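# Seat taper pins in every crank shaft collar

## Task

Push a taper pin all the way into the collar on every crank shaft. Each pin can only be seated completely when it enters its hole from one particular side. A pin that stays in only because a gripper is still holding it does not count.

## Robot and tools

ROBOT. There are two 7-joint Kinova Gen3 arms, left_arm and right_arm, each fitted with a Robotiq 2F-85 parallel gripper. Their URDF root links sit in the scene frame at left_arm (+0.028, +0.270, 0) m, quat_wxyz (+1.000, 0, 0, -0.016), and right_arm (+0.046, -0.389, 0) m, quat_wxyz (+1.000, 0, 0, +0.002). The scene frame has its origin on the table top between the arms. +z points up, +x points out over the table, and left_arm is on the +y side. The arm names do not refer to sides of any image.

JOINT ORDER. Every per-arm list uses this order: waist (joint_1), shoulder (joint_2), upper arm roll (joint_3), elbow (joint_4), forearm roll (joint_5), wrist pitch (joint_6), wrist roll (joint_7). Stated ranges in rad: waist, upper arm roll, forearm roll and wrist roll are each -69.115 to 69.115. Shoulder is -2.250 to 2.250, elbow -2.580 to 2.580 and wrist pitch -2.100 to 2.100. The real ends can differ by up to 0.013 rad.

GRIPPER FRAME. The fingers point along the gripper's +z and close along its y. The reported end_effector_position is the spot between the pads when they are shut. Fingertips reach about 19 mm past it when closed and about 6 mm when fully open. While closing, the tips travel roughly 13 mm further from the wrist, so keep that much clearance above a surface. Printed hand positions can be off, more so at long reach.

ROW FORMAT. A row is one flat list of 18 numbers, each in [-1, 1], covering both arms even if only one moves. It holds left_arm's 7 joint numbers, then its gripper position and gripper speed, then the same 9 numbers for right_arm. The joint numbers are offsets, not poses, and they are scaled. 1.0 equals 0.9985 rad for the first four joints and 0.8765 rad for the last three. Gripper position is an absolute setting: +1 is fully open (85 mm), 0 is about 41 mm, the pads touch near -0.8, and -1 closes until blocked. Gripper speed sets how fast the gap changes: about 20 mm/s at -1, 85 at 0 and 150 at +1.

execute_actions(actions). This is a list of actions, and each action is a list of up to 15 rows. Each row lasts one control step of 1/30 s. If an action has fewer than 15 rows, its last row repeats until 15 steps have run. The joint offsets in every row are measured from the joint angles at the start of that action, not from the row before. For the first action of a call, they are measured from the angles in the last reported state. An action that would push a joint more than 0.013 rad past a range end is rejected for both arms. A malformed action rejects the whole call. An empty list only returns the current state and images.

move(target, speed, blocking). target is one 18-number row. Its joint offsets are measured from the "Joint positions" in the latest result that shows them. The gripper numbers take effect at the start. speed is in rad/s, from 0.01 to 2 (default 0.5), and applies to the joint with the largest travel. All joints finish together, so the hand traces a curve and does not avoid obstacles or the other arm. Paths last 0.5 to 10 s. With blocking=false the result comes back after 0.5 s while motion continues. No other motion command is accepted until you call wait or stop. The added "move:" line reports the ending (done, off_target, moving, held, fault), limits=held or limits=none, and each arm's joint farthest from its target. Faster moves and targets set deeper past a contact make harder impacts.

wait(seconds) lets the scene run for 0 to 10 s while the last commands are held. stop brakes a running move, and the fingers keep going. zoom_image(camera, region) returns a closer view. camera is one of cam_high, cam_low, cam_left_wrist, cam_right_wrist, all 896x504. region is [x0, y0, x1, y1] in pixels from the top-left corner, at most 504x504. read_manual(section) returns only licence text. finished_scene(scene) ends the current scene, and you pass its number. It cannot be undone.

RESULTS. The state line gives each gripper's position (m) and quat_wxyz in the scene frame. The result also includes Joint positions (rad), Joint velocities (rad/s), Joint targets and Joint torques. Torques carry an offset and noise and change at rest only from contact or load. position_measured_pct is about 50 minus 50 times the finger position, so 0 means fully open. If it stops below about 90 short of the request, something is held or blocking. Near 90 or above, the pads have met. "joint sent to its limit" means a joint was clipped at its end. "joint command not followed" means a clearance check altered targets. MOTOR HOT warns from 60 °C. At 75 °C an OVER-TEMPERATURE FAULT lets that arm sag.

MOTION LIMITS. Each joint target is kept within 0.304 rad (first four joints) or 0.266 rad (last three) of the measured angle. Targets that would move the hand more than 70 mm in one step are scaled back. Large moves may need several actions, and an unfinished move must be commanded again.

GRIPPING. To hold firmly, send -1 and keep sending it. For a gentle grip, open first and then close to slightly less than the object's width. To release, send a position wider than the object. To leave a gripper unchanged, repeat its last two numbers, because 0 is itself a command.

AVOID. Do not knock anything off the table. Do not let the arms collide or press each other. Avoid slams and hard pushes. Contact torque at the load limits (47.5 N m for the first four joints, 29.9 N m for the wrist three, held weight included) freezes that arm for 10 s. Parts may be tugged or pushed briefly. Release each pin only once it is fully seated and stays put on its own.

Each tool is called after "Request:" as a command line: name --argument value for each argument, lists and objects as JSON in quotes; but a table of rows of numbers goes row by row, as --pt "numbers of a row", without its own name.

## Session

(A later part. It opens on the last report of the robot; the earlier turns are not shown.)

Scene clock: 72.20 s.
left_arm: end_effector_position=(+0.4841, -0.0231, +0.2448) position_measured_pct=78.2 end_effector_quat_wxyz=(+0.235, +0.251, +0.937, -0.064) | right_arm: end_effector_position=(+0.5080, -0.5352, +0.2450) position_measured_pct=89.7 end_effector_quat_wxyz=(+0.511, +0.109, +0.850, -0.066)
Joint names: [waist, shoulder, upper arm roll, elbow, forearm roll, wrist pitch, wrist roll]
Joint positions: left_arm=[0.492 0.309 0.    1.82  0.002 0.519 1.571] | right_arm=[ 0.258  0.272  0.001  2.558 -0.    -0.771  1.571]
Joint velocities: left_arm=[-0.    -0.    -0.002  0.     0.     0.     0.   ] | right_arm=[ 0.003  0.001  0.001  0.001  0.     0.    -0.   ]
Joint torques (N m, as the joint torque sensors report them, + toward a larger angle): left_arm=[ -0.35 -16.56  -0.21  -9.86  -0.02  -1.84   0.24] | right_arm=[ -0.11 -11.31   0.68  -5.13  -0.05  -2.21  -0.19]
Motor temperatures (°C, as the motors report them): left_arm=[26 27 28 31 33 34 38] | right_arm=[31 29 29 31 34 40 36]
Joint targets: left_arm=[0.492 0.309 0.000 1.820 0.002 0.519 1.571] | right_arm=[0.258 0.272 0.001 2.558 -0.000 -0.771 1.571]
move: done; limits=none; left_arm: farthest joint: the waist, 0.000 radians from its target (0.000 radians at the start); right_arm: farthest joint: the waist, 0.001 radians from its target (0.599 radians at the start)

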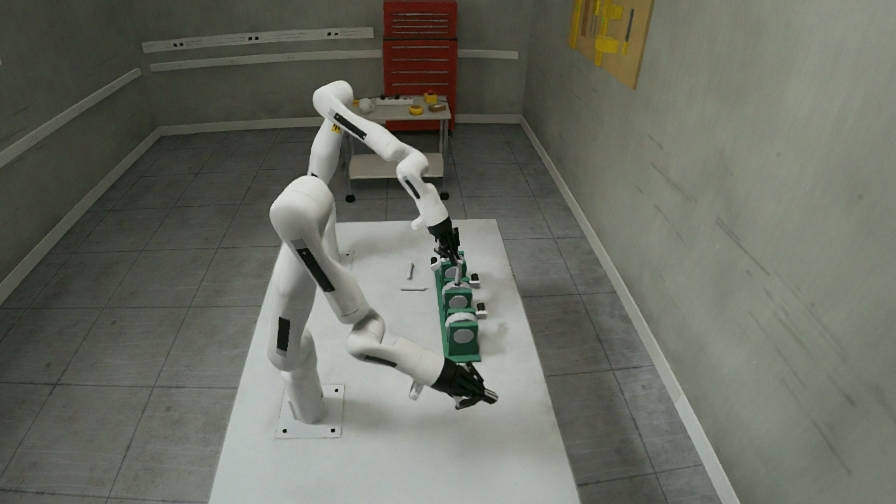

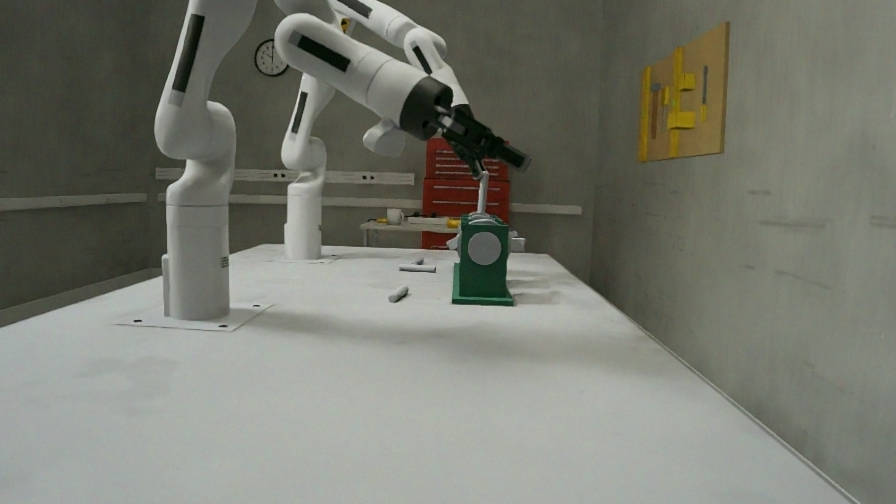

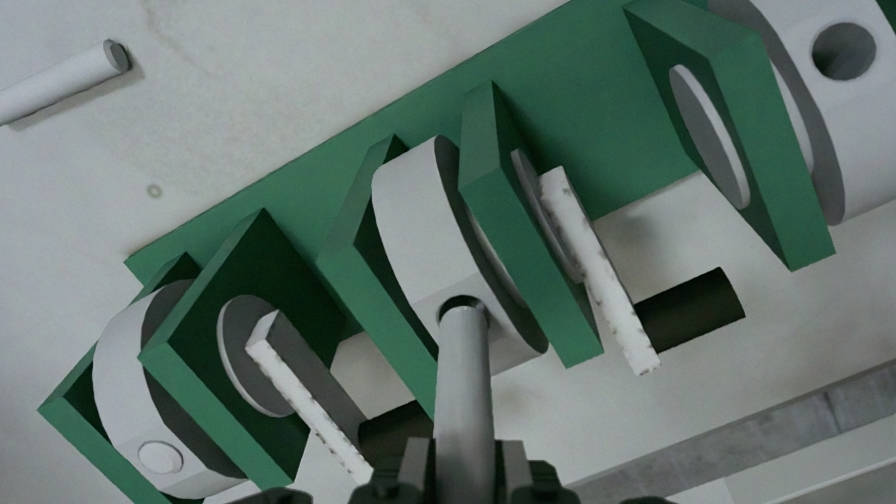

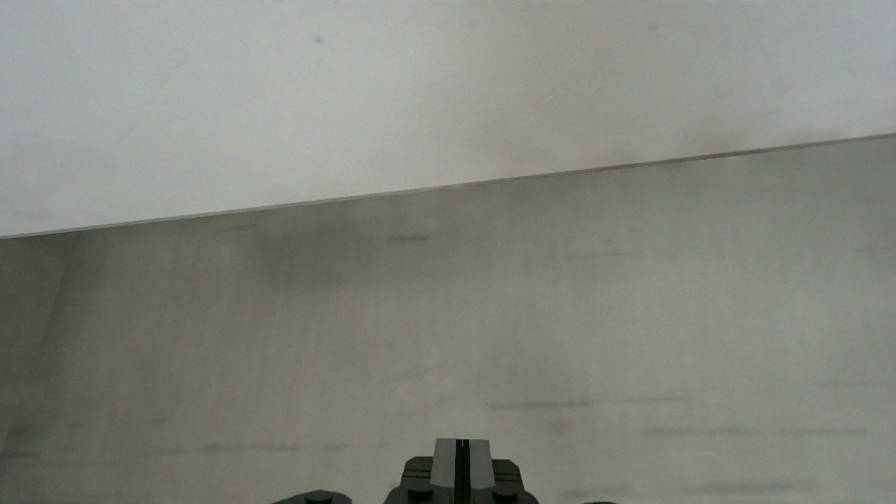

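Request:
move --target '[0,-0.027,0,0.109,0,-0.173,0,-1,0, 0,-0.15,0,0,0,0,0,-0.8,0]' --speed 0.3

Request:
zoom_image --camera "cam_low" --region '[420,120,560,260]'

Request:
zoom_image --camera "cam_left_wrist" --region '[360,220,560,420]'

Scene clock: 74.00 s.
left_arm: end_effector_position=(+0.4784, -0.0198, +0.2378) position_measured_pct=78.2 end_effector_quat_wxyz=(+0.268, +0.248, +0.928, -0.073) | right_arm: end_effector_position=(+0.5085, -0.5353, +0.3176) position_measured_pct=89.7 end_effector_quat_wxyz=(+0.573, +0.104, +0.809, -0.074)
Joint names: [waist, shoulder, upper arm roll, elbow, forearm roll, wrist pitch, wrist roll]
Joint positions: left_arm=[0.492 0.282 0.    1.929 0.002 0.368 1.571] | right_arm=[ 0.258  0.122  0.001  2.558 -0.    -0.771  1.571]
Joint velocities: left_arm=[ 0.001 -0.001 -0.001  0.    -0.    -0.001  0.   ] | right_arm=[-0.    -0.002  0.001 -0.     0.     0.    -0.   ]
Joint torques (N m, as the joint torque sensors report them, + toward a larger angle): left_arm=[ -0.05 -15.82  -0.17  -9.78  -0.25  -1.94  -0.42] | right_arm=[ 0.   -9.1   0.61 -6.37  0.08 -2.41  0.04]
Motor temperatures (°C, as the motors report them): left_arm=[26 27 28 31 33 34 38] | right_arm=[31 29 29 31 34 40 36]
Joint targets: left_arm=[0.492 0.282 0.000 1.929 0.002 0.368 1.571] | right_arm=[0.258 0.122 0.001 2.558 -0.000 -0.771 1.571]
move: done; limits=none; left_arm: farthest joint: the waist, 0.000 radians from its target (0.000 radians at the start); right_arm: farthest joint: the waist, 0.000 radians from its target (0.000 radians at the start)

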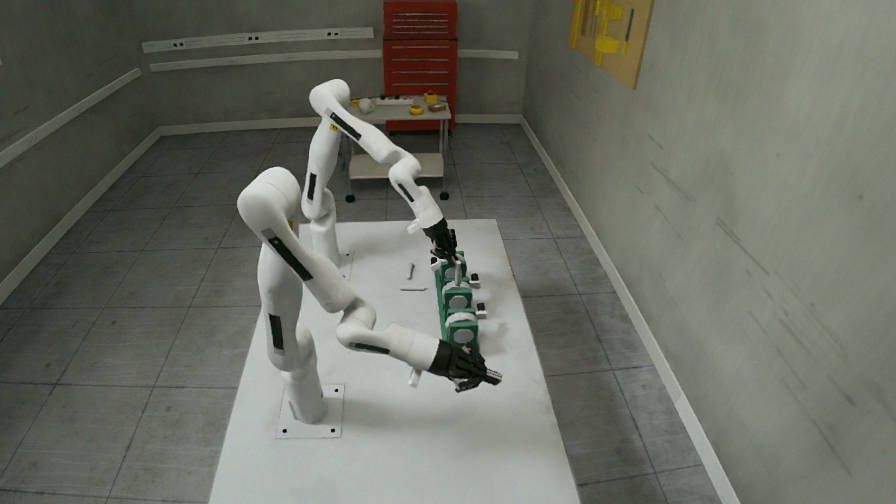

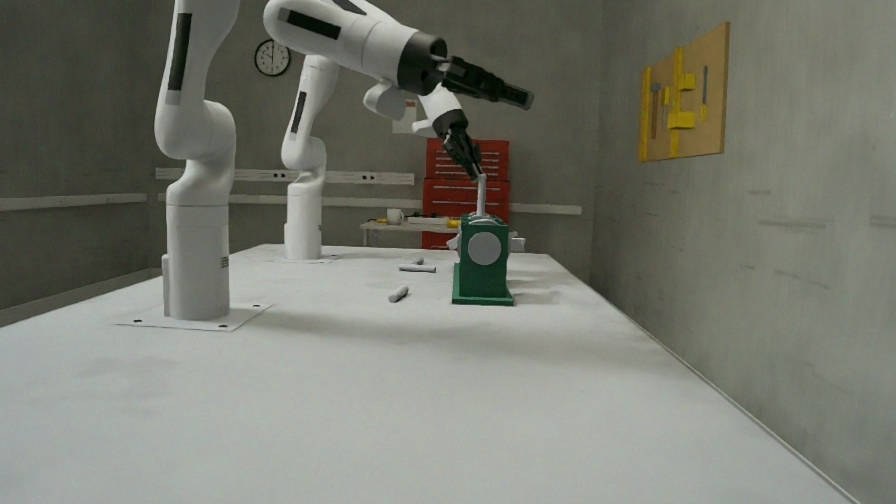

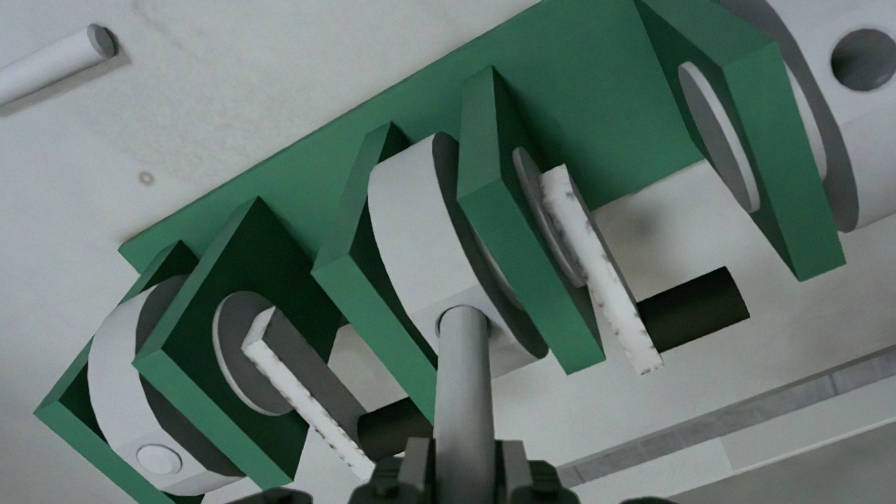

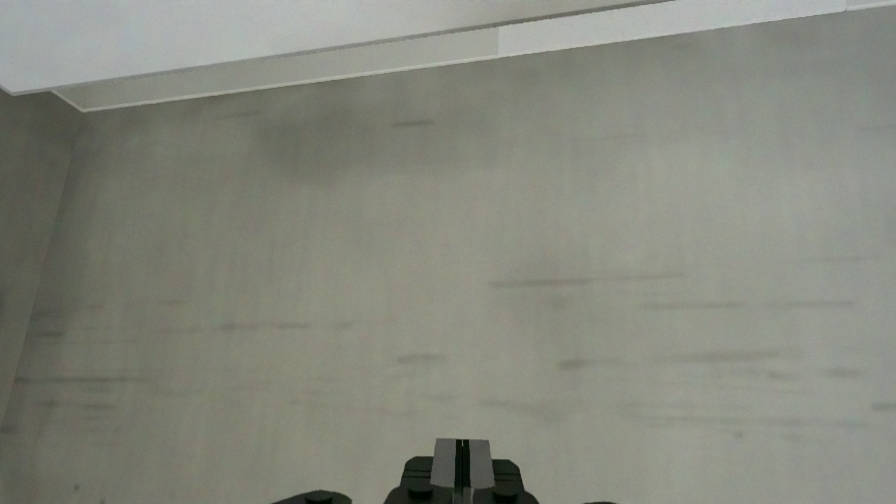

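Region (420, 120, 560, 260) of cam_low's 896x504 image, scaled by 3.600, with more detail than that image has.

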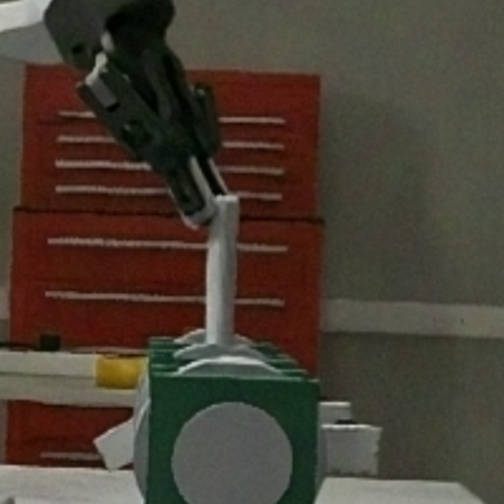

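Region (360, 220, 560, 420) of cam_left_wrist's 896x504 image, scaled by 2.520.

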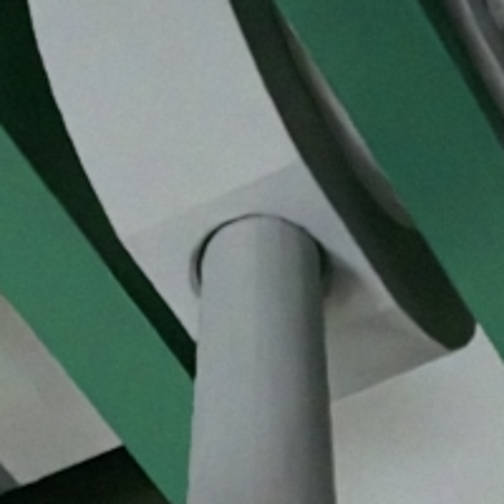

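Request:
move --target '[0,0.0192,0,0.0115,0,-0.035,0,-1,0, 0,0,0,0,0,0,0,-0.8,0]' --speed 0.06

Request:
zoom_image --camera "cam_left_wrist" --region '[360,220,560,420]'

Scene clock: 75.27 s.
left_arm: end_effector_position=(+0.4800, -0.0207, +0.2279) position_measured_pct=78.2 end_effector_quat_wxyz=(+0.268, +0.248, +0.928, -0.073) | right_arm: end_effector_position=(+0.5085, -0.5353, +0.3176) position_measured_pct=89.7 end_effector_quat_wxyz=(+0.573, +0.104, +0.809, -0.074)
Joint names: [waist, shoulder, upper arm roll, elbow, forearm roll, wrist pitch, wrist roll]
Joint positions: left_arm=[0.492 0.301 0.    1.941 0.002 0.337 1.571] | right_arm=[ 0.258  0.122  0.001  2.558 -0.    -0.771  1.571]
Joint velocities: left_arm=[-0.     0.001 -0.002 -0.    -0.     0.002 -0.   ] | right_arm=[-0.    -0.001  0.001  0.    -0.    -0.    -0.   ]
Joint torques (N m, as the joint torque sensors report them, + toward a larger angle): left_arm=[  0.07 -16.2   -0.69  -9.69   0.22  -1.69  -0.26] | right_arm=[ 0.15 -9.76  0.34 -6.45  0.26 -2.31 -0.03]
Motor temperatures (°C, as the motors report them): left_arm=[26 27 28 31 33 34 38] | right_arm=[31 29 29 31 34 40 36]
Joint targets: left_arm=[0.492 0.301 0.000 1.941 0.002 0.337 1.571] | right_arm=[0.258 0.122 0.001 2.558 -0.000 -0.771 1.571]
move: done; limits=none; left_arm: farthest joint: the waist, 0.000 radians from its target (0.000 radians at the start); right_arm: farthest joint: the waist, 0.000 radians from its target (0.000 radians at the start)

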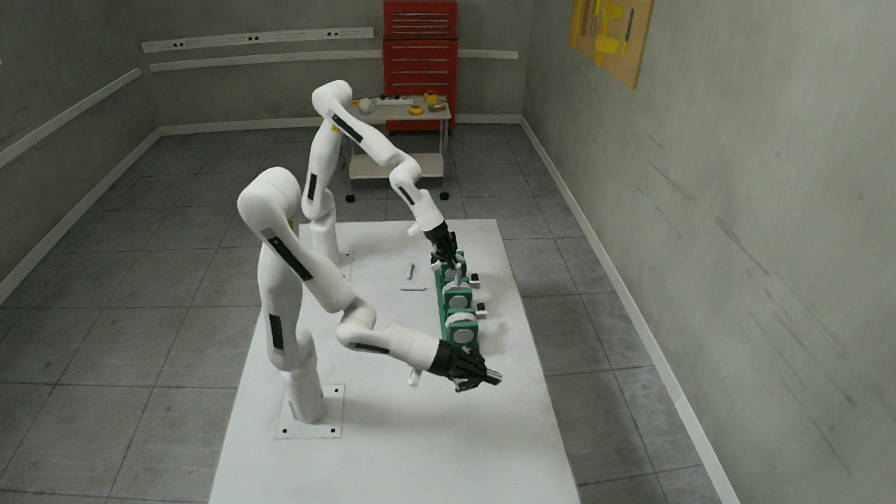

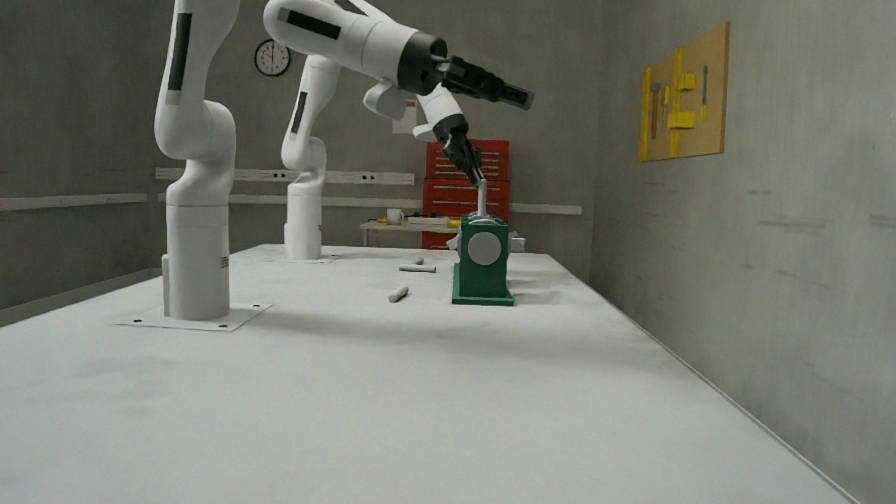

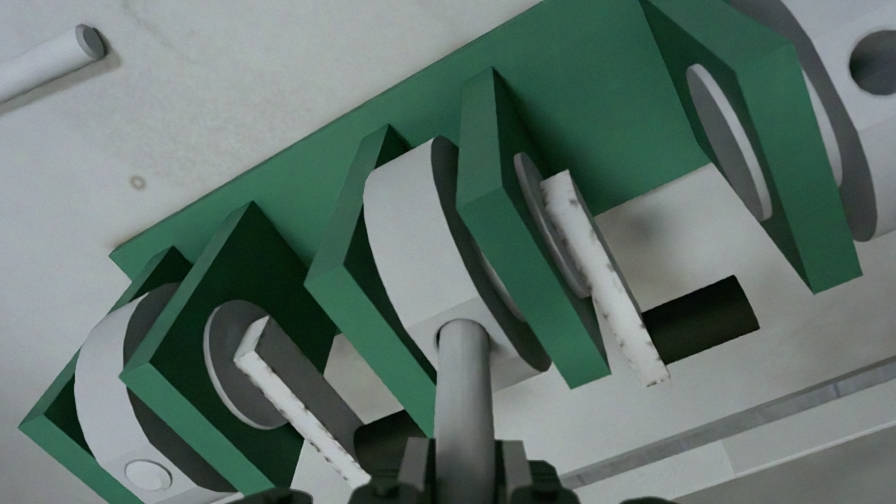

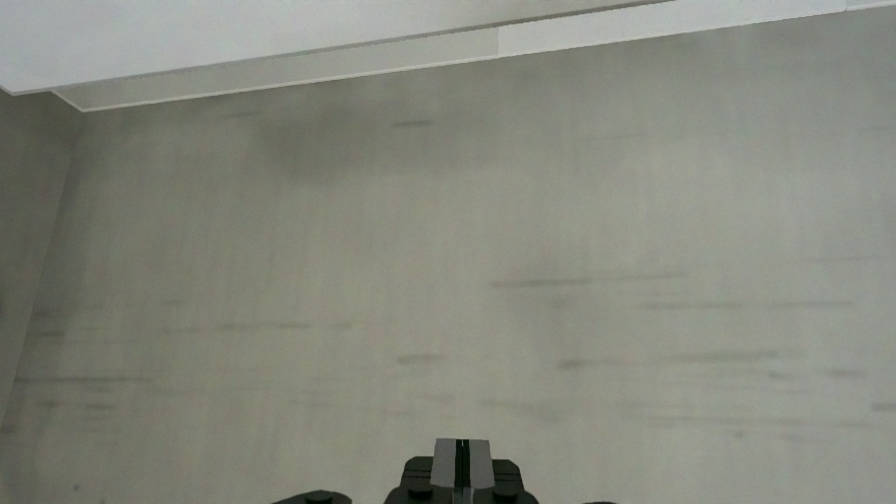

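Region (360, 220, 560, 420) of cam_left_wrist's 896x504 image, scaled by 2.520.

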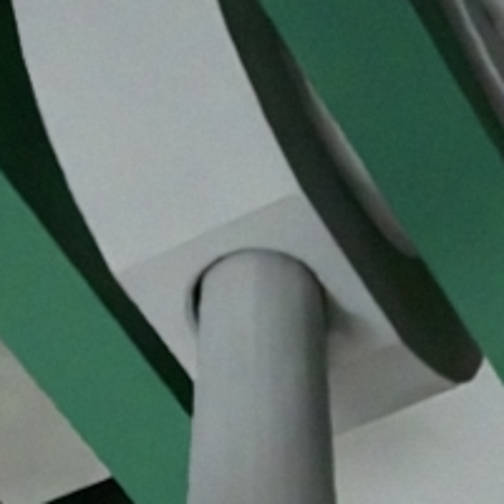

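Request:
execute_actions --actions '[[[0,0.006,0,0.005,0,-0.012,0,-1,0,0,0,0,0,0,0,0,-0.8,0],[0,0.012,0,0.01,0,-0.025,0,-1,0,0,0,0,0,0,0,0,-0.8,0],[0,0.018,0,0.015,0,-0.037,0,-1,0,0,0,0,0,0,0,0,-0.8,0],[0,0.024,0,0.02,0,-0.05,0,-1,0,0,0,0,0,0,0,0,-0.8,0],[0,0.030,0,0.025,0,-0.062,0,-1,0,0,0,0,0,0,0,0,-0.8,0],[0,0.036,0,0.03,0,-0.075,0,-1,0,0,0,0,0,0,0,0,-0.8,0],[0,0.042,0,0.035,0,-0.087,0,-1,0,0,0,0,0,0,0,0,-0.8,0],[0,0.048,0,0.04,0,-0.1,0,-1,0,0,0,0,0,0,0,0,-0.8,0],[0,0.0535,0,0.044,0,-0.112,0,-1,0,0,0,0,0,0,0,0,-0.8,0]],[[0,0,0,0,0,0,0,-0.2,-0.5,0,0,0,0,0,0,0,-0.8,0]]]'

Scene clock: 76.87 s.
left_arm: end_effector_position=(+0.4807, -0.0217, +0.1980) position_measured_pct=60.3 end_effector_quat_wxyz=(+0.268, +0.249, +0.928, -0.073) | right_arm: end_effector_position=(+0.5085, -0.5353, +0.3176) position_measured_pct=89.7 end_effector_quat_wxyz=(+0.573, +0.104, +0.809, -0.074)
Joint names: [waist, shoulder, upper arm roll, elbow, forearm roll, wrist pitch, wrist roll]
Joint positions: left_arm=[0.493 0.354 0.001 1.985 0.002 0.239 1.571] | right_arm=[ 0.258  0.122  0.001  2.558 -0.    -0.771  1.571]
Joint velocities: left_arm=[ 0.     0.    -0.001  0.    -0.    -0.     0.   ] | right_arm=[-0.    -0.001 -0.     0.001  0.     0.    -0.   ]
Joint torques (N m, as the joint torque sensors report them, + toward a larger angle): left_arm=[ -0.45 -15.56  -0.07  -8.08  -0.13  -1.7    0.03] | right_arm=[-0.06 -9.66  0.33 -6.1   0.1  -2.72 -0.05]
Motor temperatures (°C, as the motors report them): left_arm=[26 27 28 31 33 34 38] | right_arm=[31 29 29 31 34 40 36]
Joint targets: left_arm=[0.493 0.354 0.001 1.985 0.002 0.239 1.571] | right_arm=[0.258 0.122 0.001 2.558 -0.000 -0.771 1.571]

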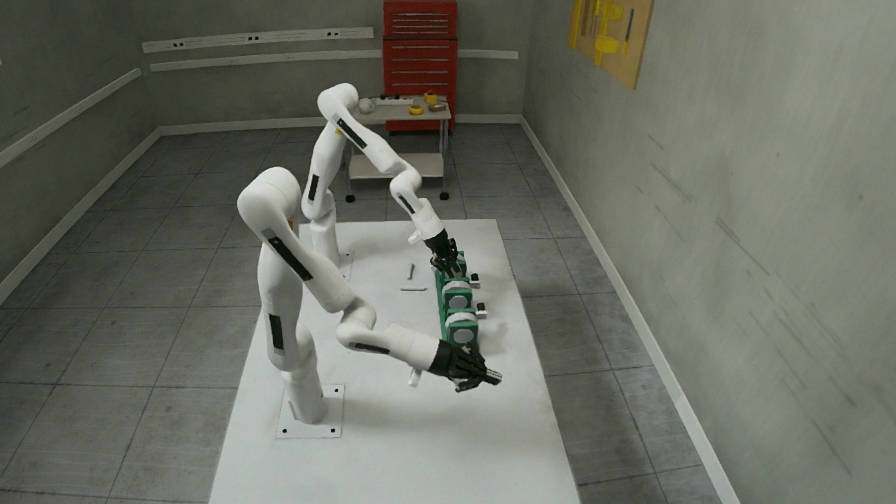

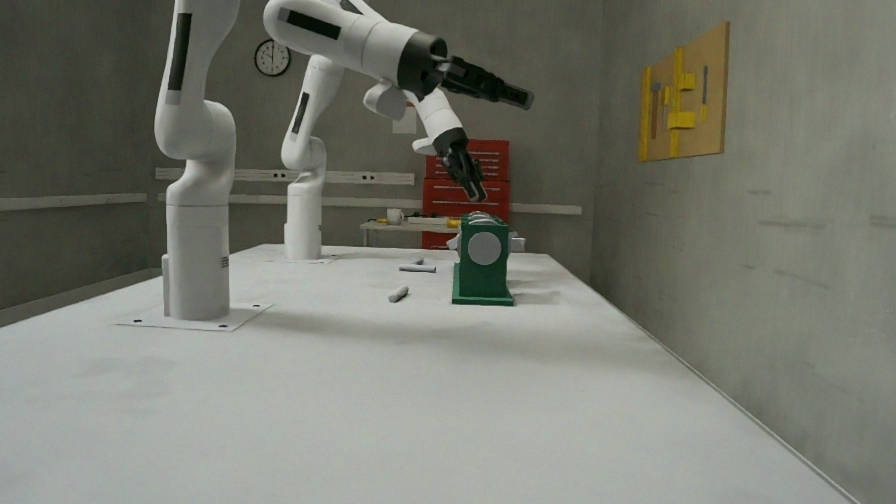

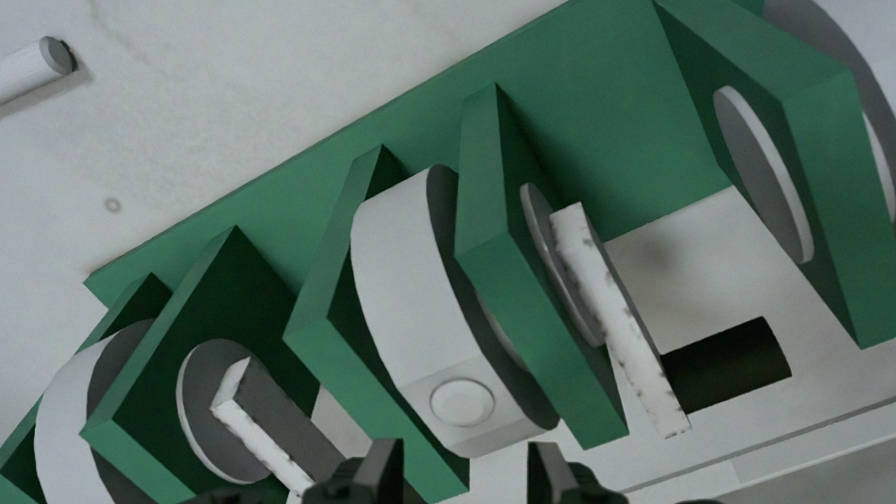

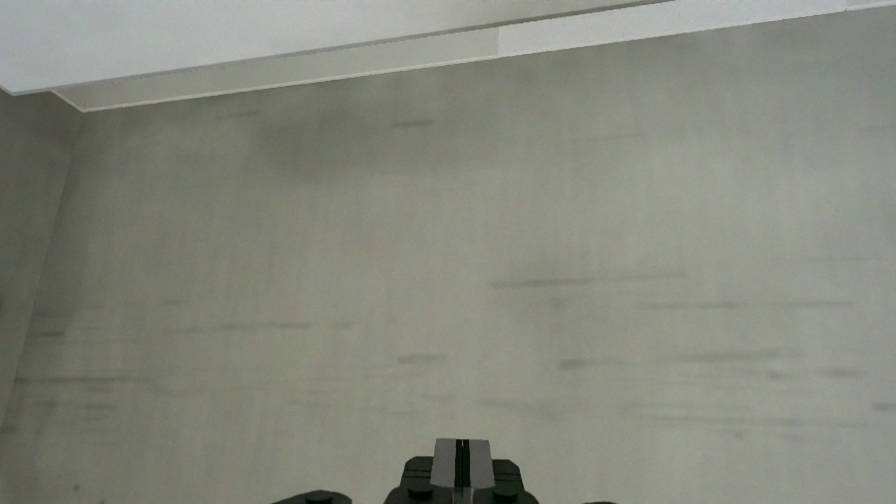

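Request:
move --target '[-0.2,-0.04,0,-0.1,0,0.434,-0.82,0.15,0, 0,0,0,0,0,0,0,-0.8,0]' --speed 1.2

Request:
move --target '[-0.2,0.036,0,-0.097,0,0.439,-0.829,0.15,0, 0,0,0,0,0,0,0,-0.8,0]' --speed 1.2

Scene clock: 78.97 s.
left_arm: end_effector_position=(+0.4772, +0.0913, +0.2051) position_measured_pct=42.5 end_effector_quat_wxyz=(+0.158, +0.492, +0.856, +0.031) | right_arm: end_effector_position=(+0.5085, -0.5353, +0.3176) position_measured_pct=89.7 end_effector_quat_wxyz=(+0.573, +0.104, +0.809, -0.074)
Joint names: [waist, shoulder, upper arm roll, elbow, forearm roll, wrist pitch, wrist roll]
Joint positions: left_arm=[0.293 0.314 0.001 1.885 0.002 0.62  0.853] | right_arm=[ 0.258  0.122  0.001  2.558 -0.    -0.771  1.571]
Joint velocities: left_arm=[-0.003 -0.001 -0.002 -0.001  0.     0.    -0.   ] | right_arm=[ 0.    -0.     0.001  0.     0.     0.     0.   ]
Joint torques (N m, as the joint torque sensors report them, + toward a larger angle): left_arm=[  0.17 -14.73  -0.46  -8.64  -0.04  -0.93  -0.16] | right_arm=[-0.35 -9.16  0.18 -6.04 -0.01 -2.47 -0.2 ]
Motor temperatures (°C, as the motors report them): left_arm=[26 27 28 31 33 34 38] | right_arm=[31 29 29 31 34 40 36]
Joint targets: left_arm=[0.293 0.314 0.001 1.885 0.002 0.620 0.853] | right_arm=[0.258 0.122 0.001 2.558 -0.000 -0.771 1.571]
move: done; limits=none; left_arm: farthest joint: the waist, 0.000 radians from its target (0.199 radians at the start); right_arm: farthest joint: the waist, 0.000 radians from its target (0.000 radians at the start)

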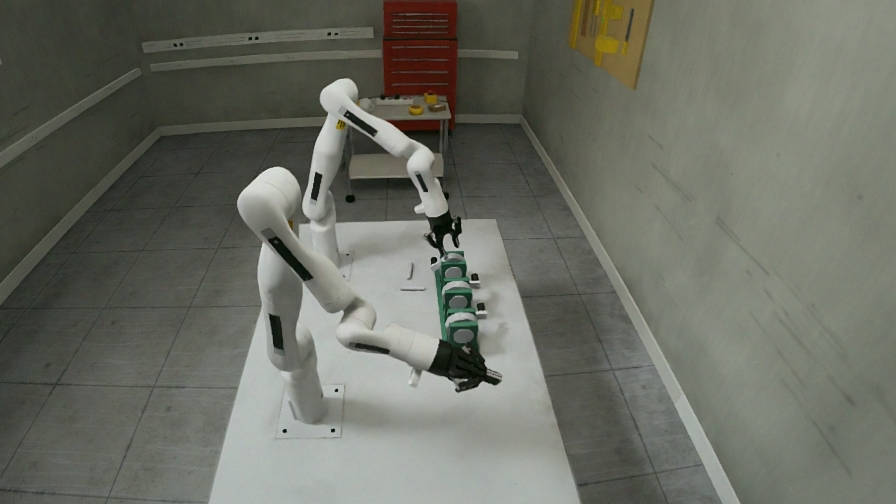

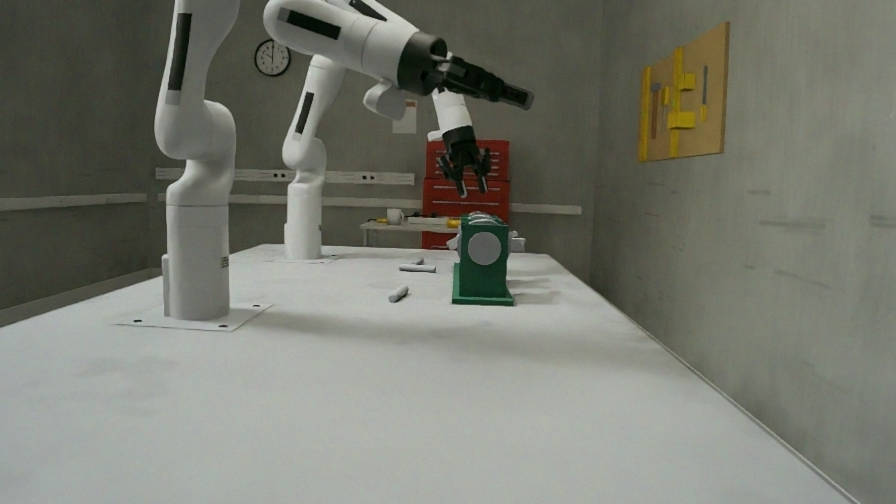

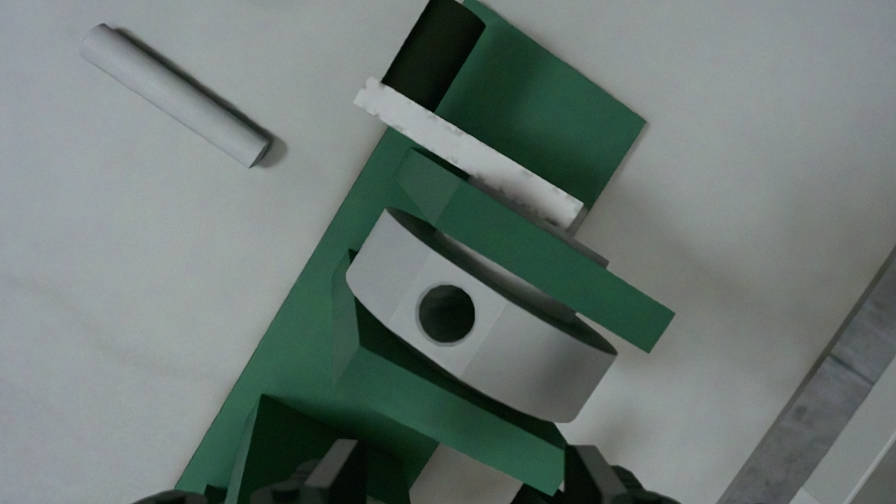

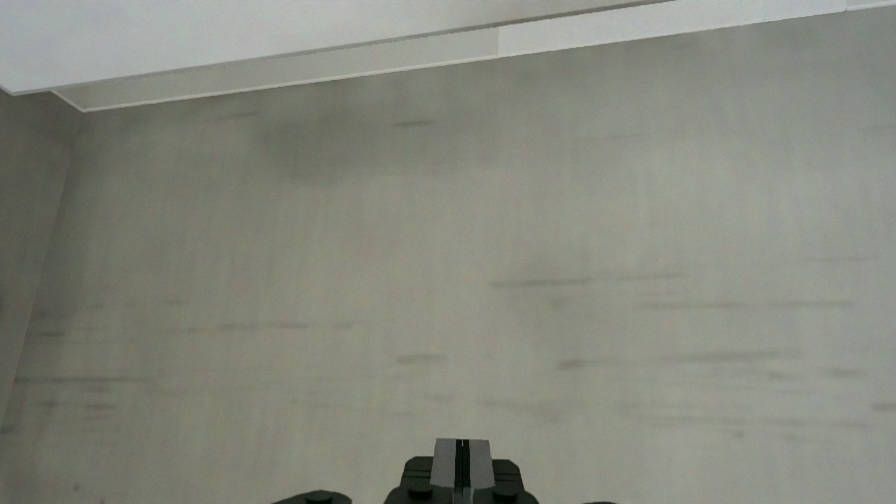

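Scene clock: 80.17 s.
left_arm: end_effector_position=(+0.4302, +0.1931, +0.1999) position_measured_pct=42.5 end_effector_quat_wxyz=(+0.000, +0.707, +0.707, -0.001) | right_arm: end_effector_position=(+0.5085, -0.5353, +0.3176) position_measured_pct=89.7 end_effector_quat_wxyz=(+0.573, +0.104, +0.809, -0.074)
Joint names: [waist, shoulder, upper arm roll, elbow, forearm roll, wrist pitch, wrist roll]
Joint positions: left_arm=[0.094 0.35  0.001 1.788 0.002 1.004 0.126] | right_arm=[ 0.258  0.122  0.001  2.558 -0.    -0.771  1.571]
Joint velocities: left_arm=[-0.003  0.001  0.    -0.     0.    -0.001 -0.   ] | right_arm=[ 0.    -0.001  0.001  0.002 -0.    -0.     0.   ]
Joint torques (N m, as the joint torque sensors report them, + toward a larger angle): left_arm=[ -0.23 -15.06   0.05  -8.23  -0.07   0.    -0.22] | right_arm=[-0.04 -9.62  0.3  -5.88 -0.16 -2.39 -0.12]
Motor temperatures (°C, as the motors report them): left_arm=[26 27 28 31 33 34 38] | right_arm=[31 29 29 31 34 40 36]
Joint targets: left_arm=[0.094 0.350 0.001 1.788 0.002 1.004 0.126] | right_arm=[0.258 0.122 0.001 2.558 -0.000 -0.771 1.571]
move: done; limits=none; left_arm: farthest joint: the waist, 0.001 radians from its target (0.200 radians at the start); right_arm: farthest joint: the waist, 0.000 radians from its target (0.000 radians at the start)

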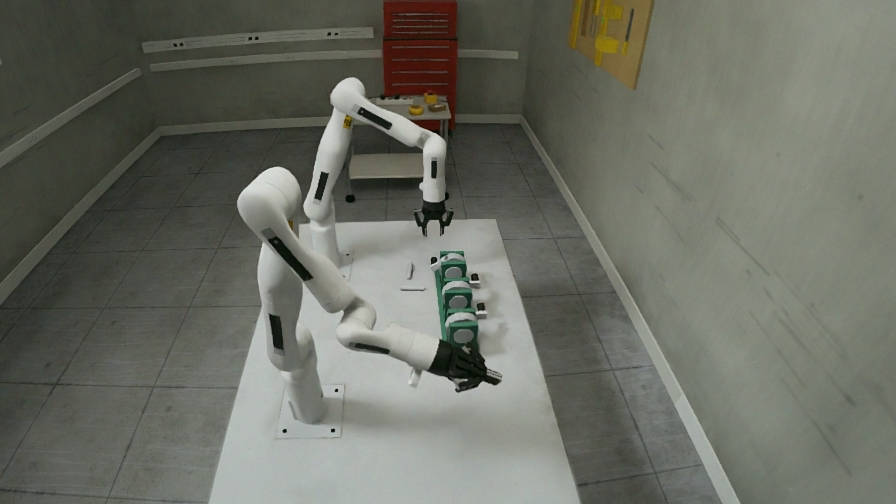

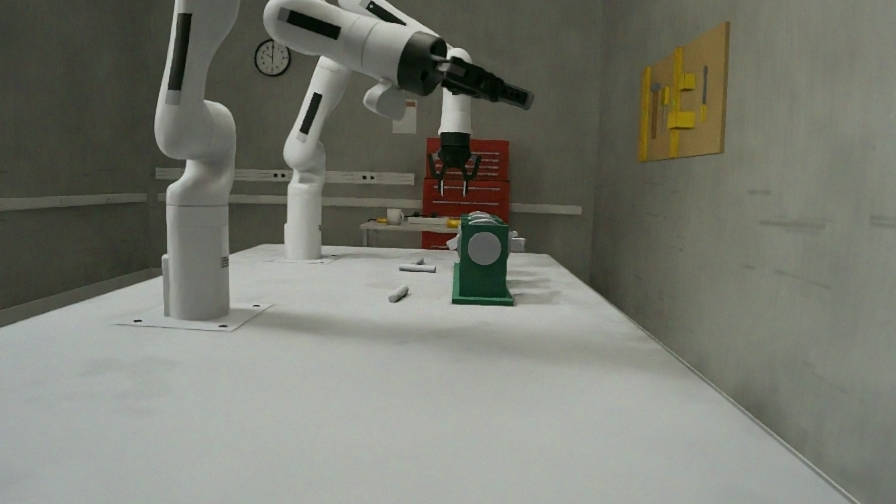

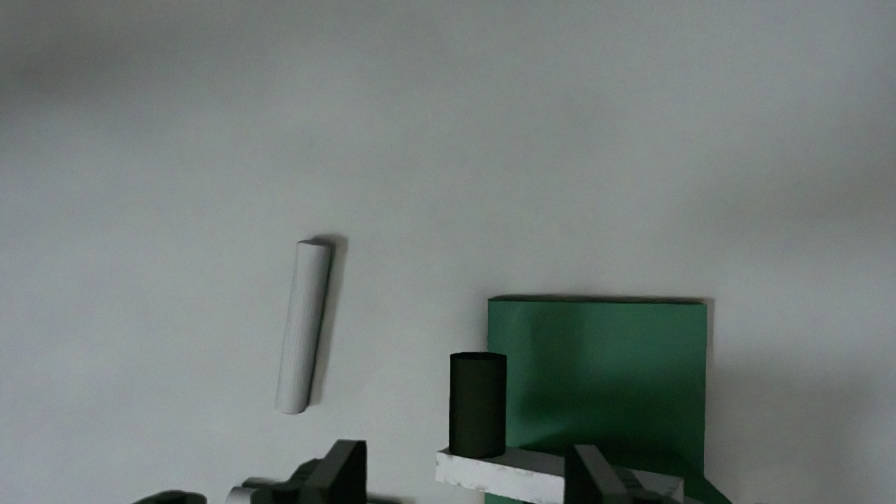

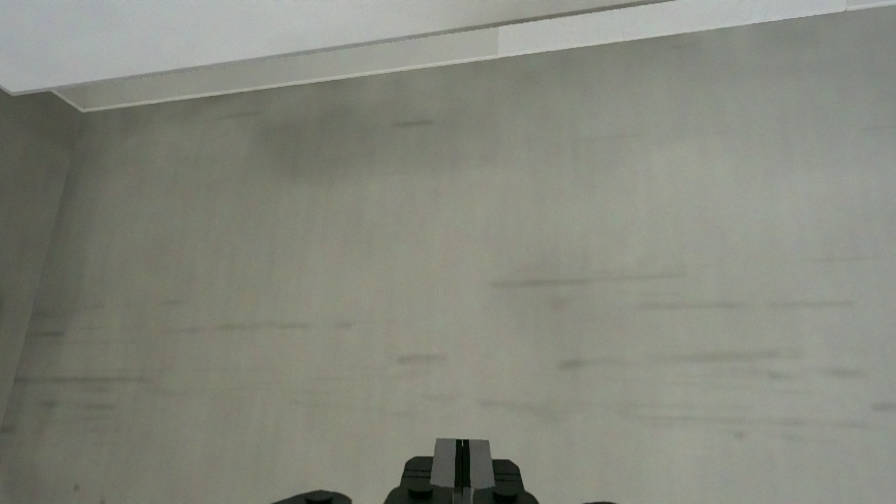

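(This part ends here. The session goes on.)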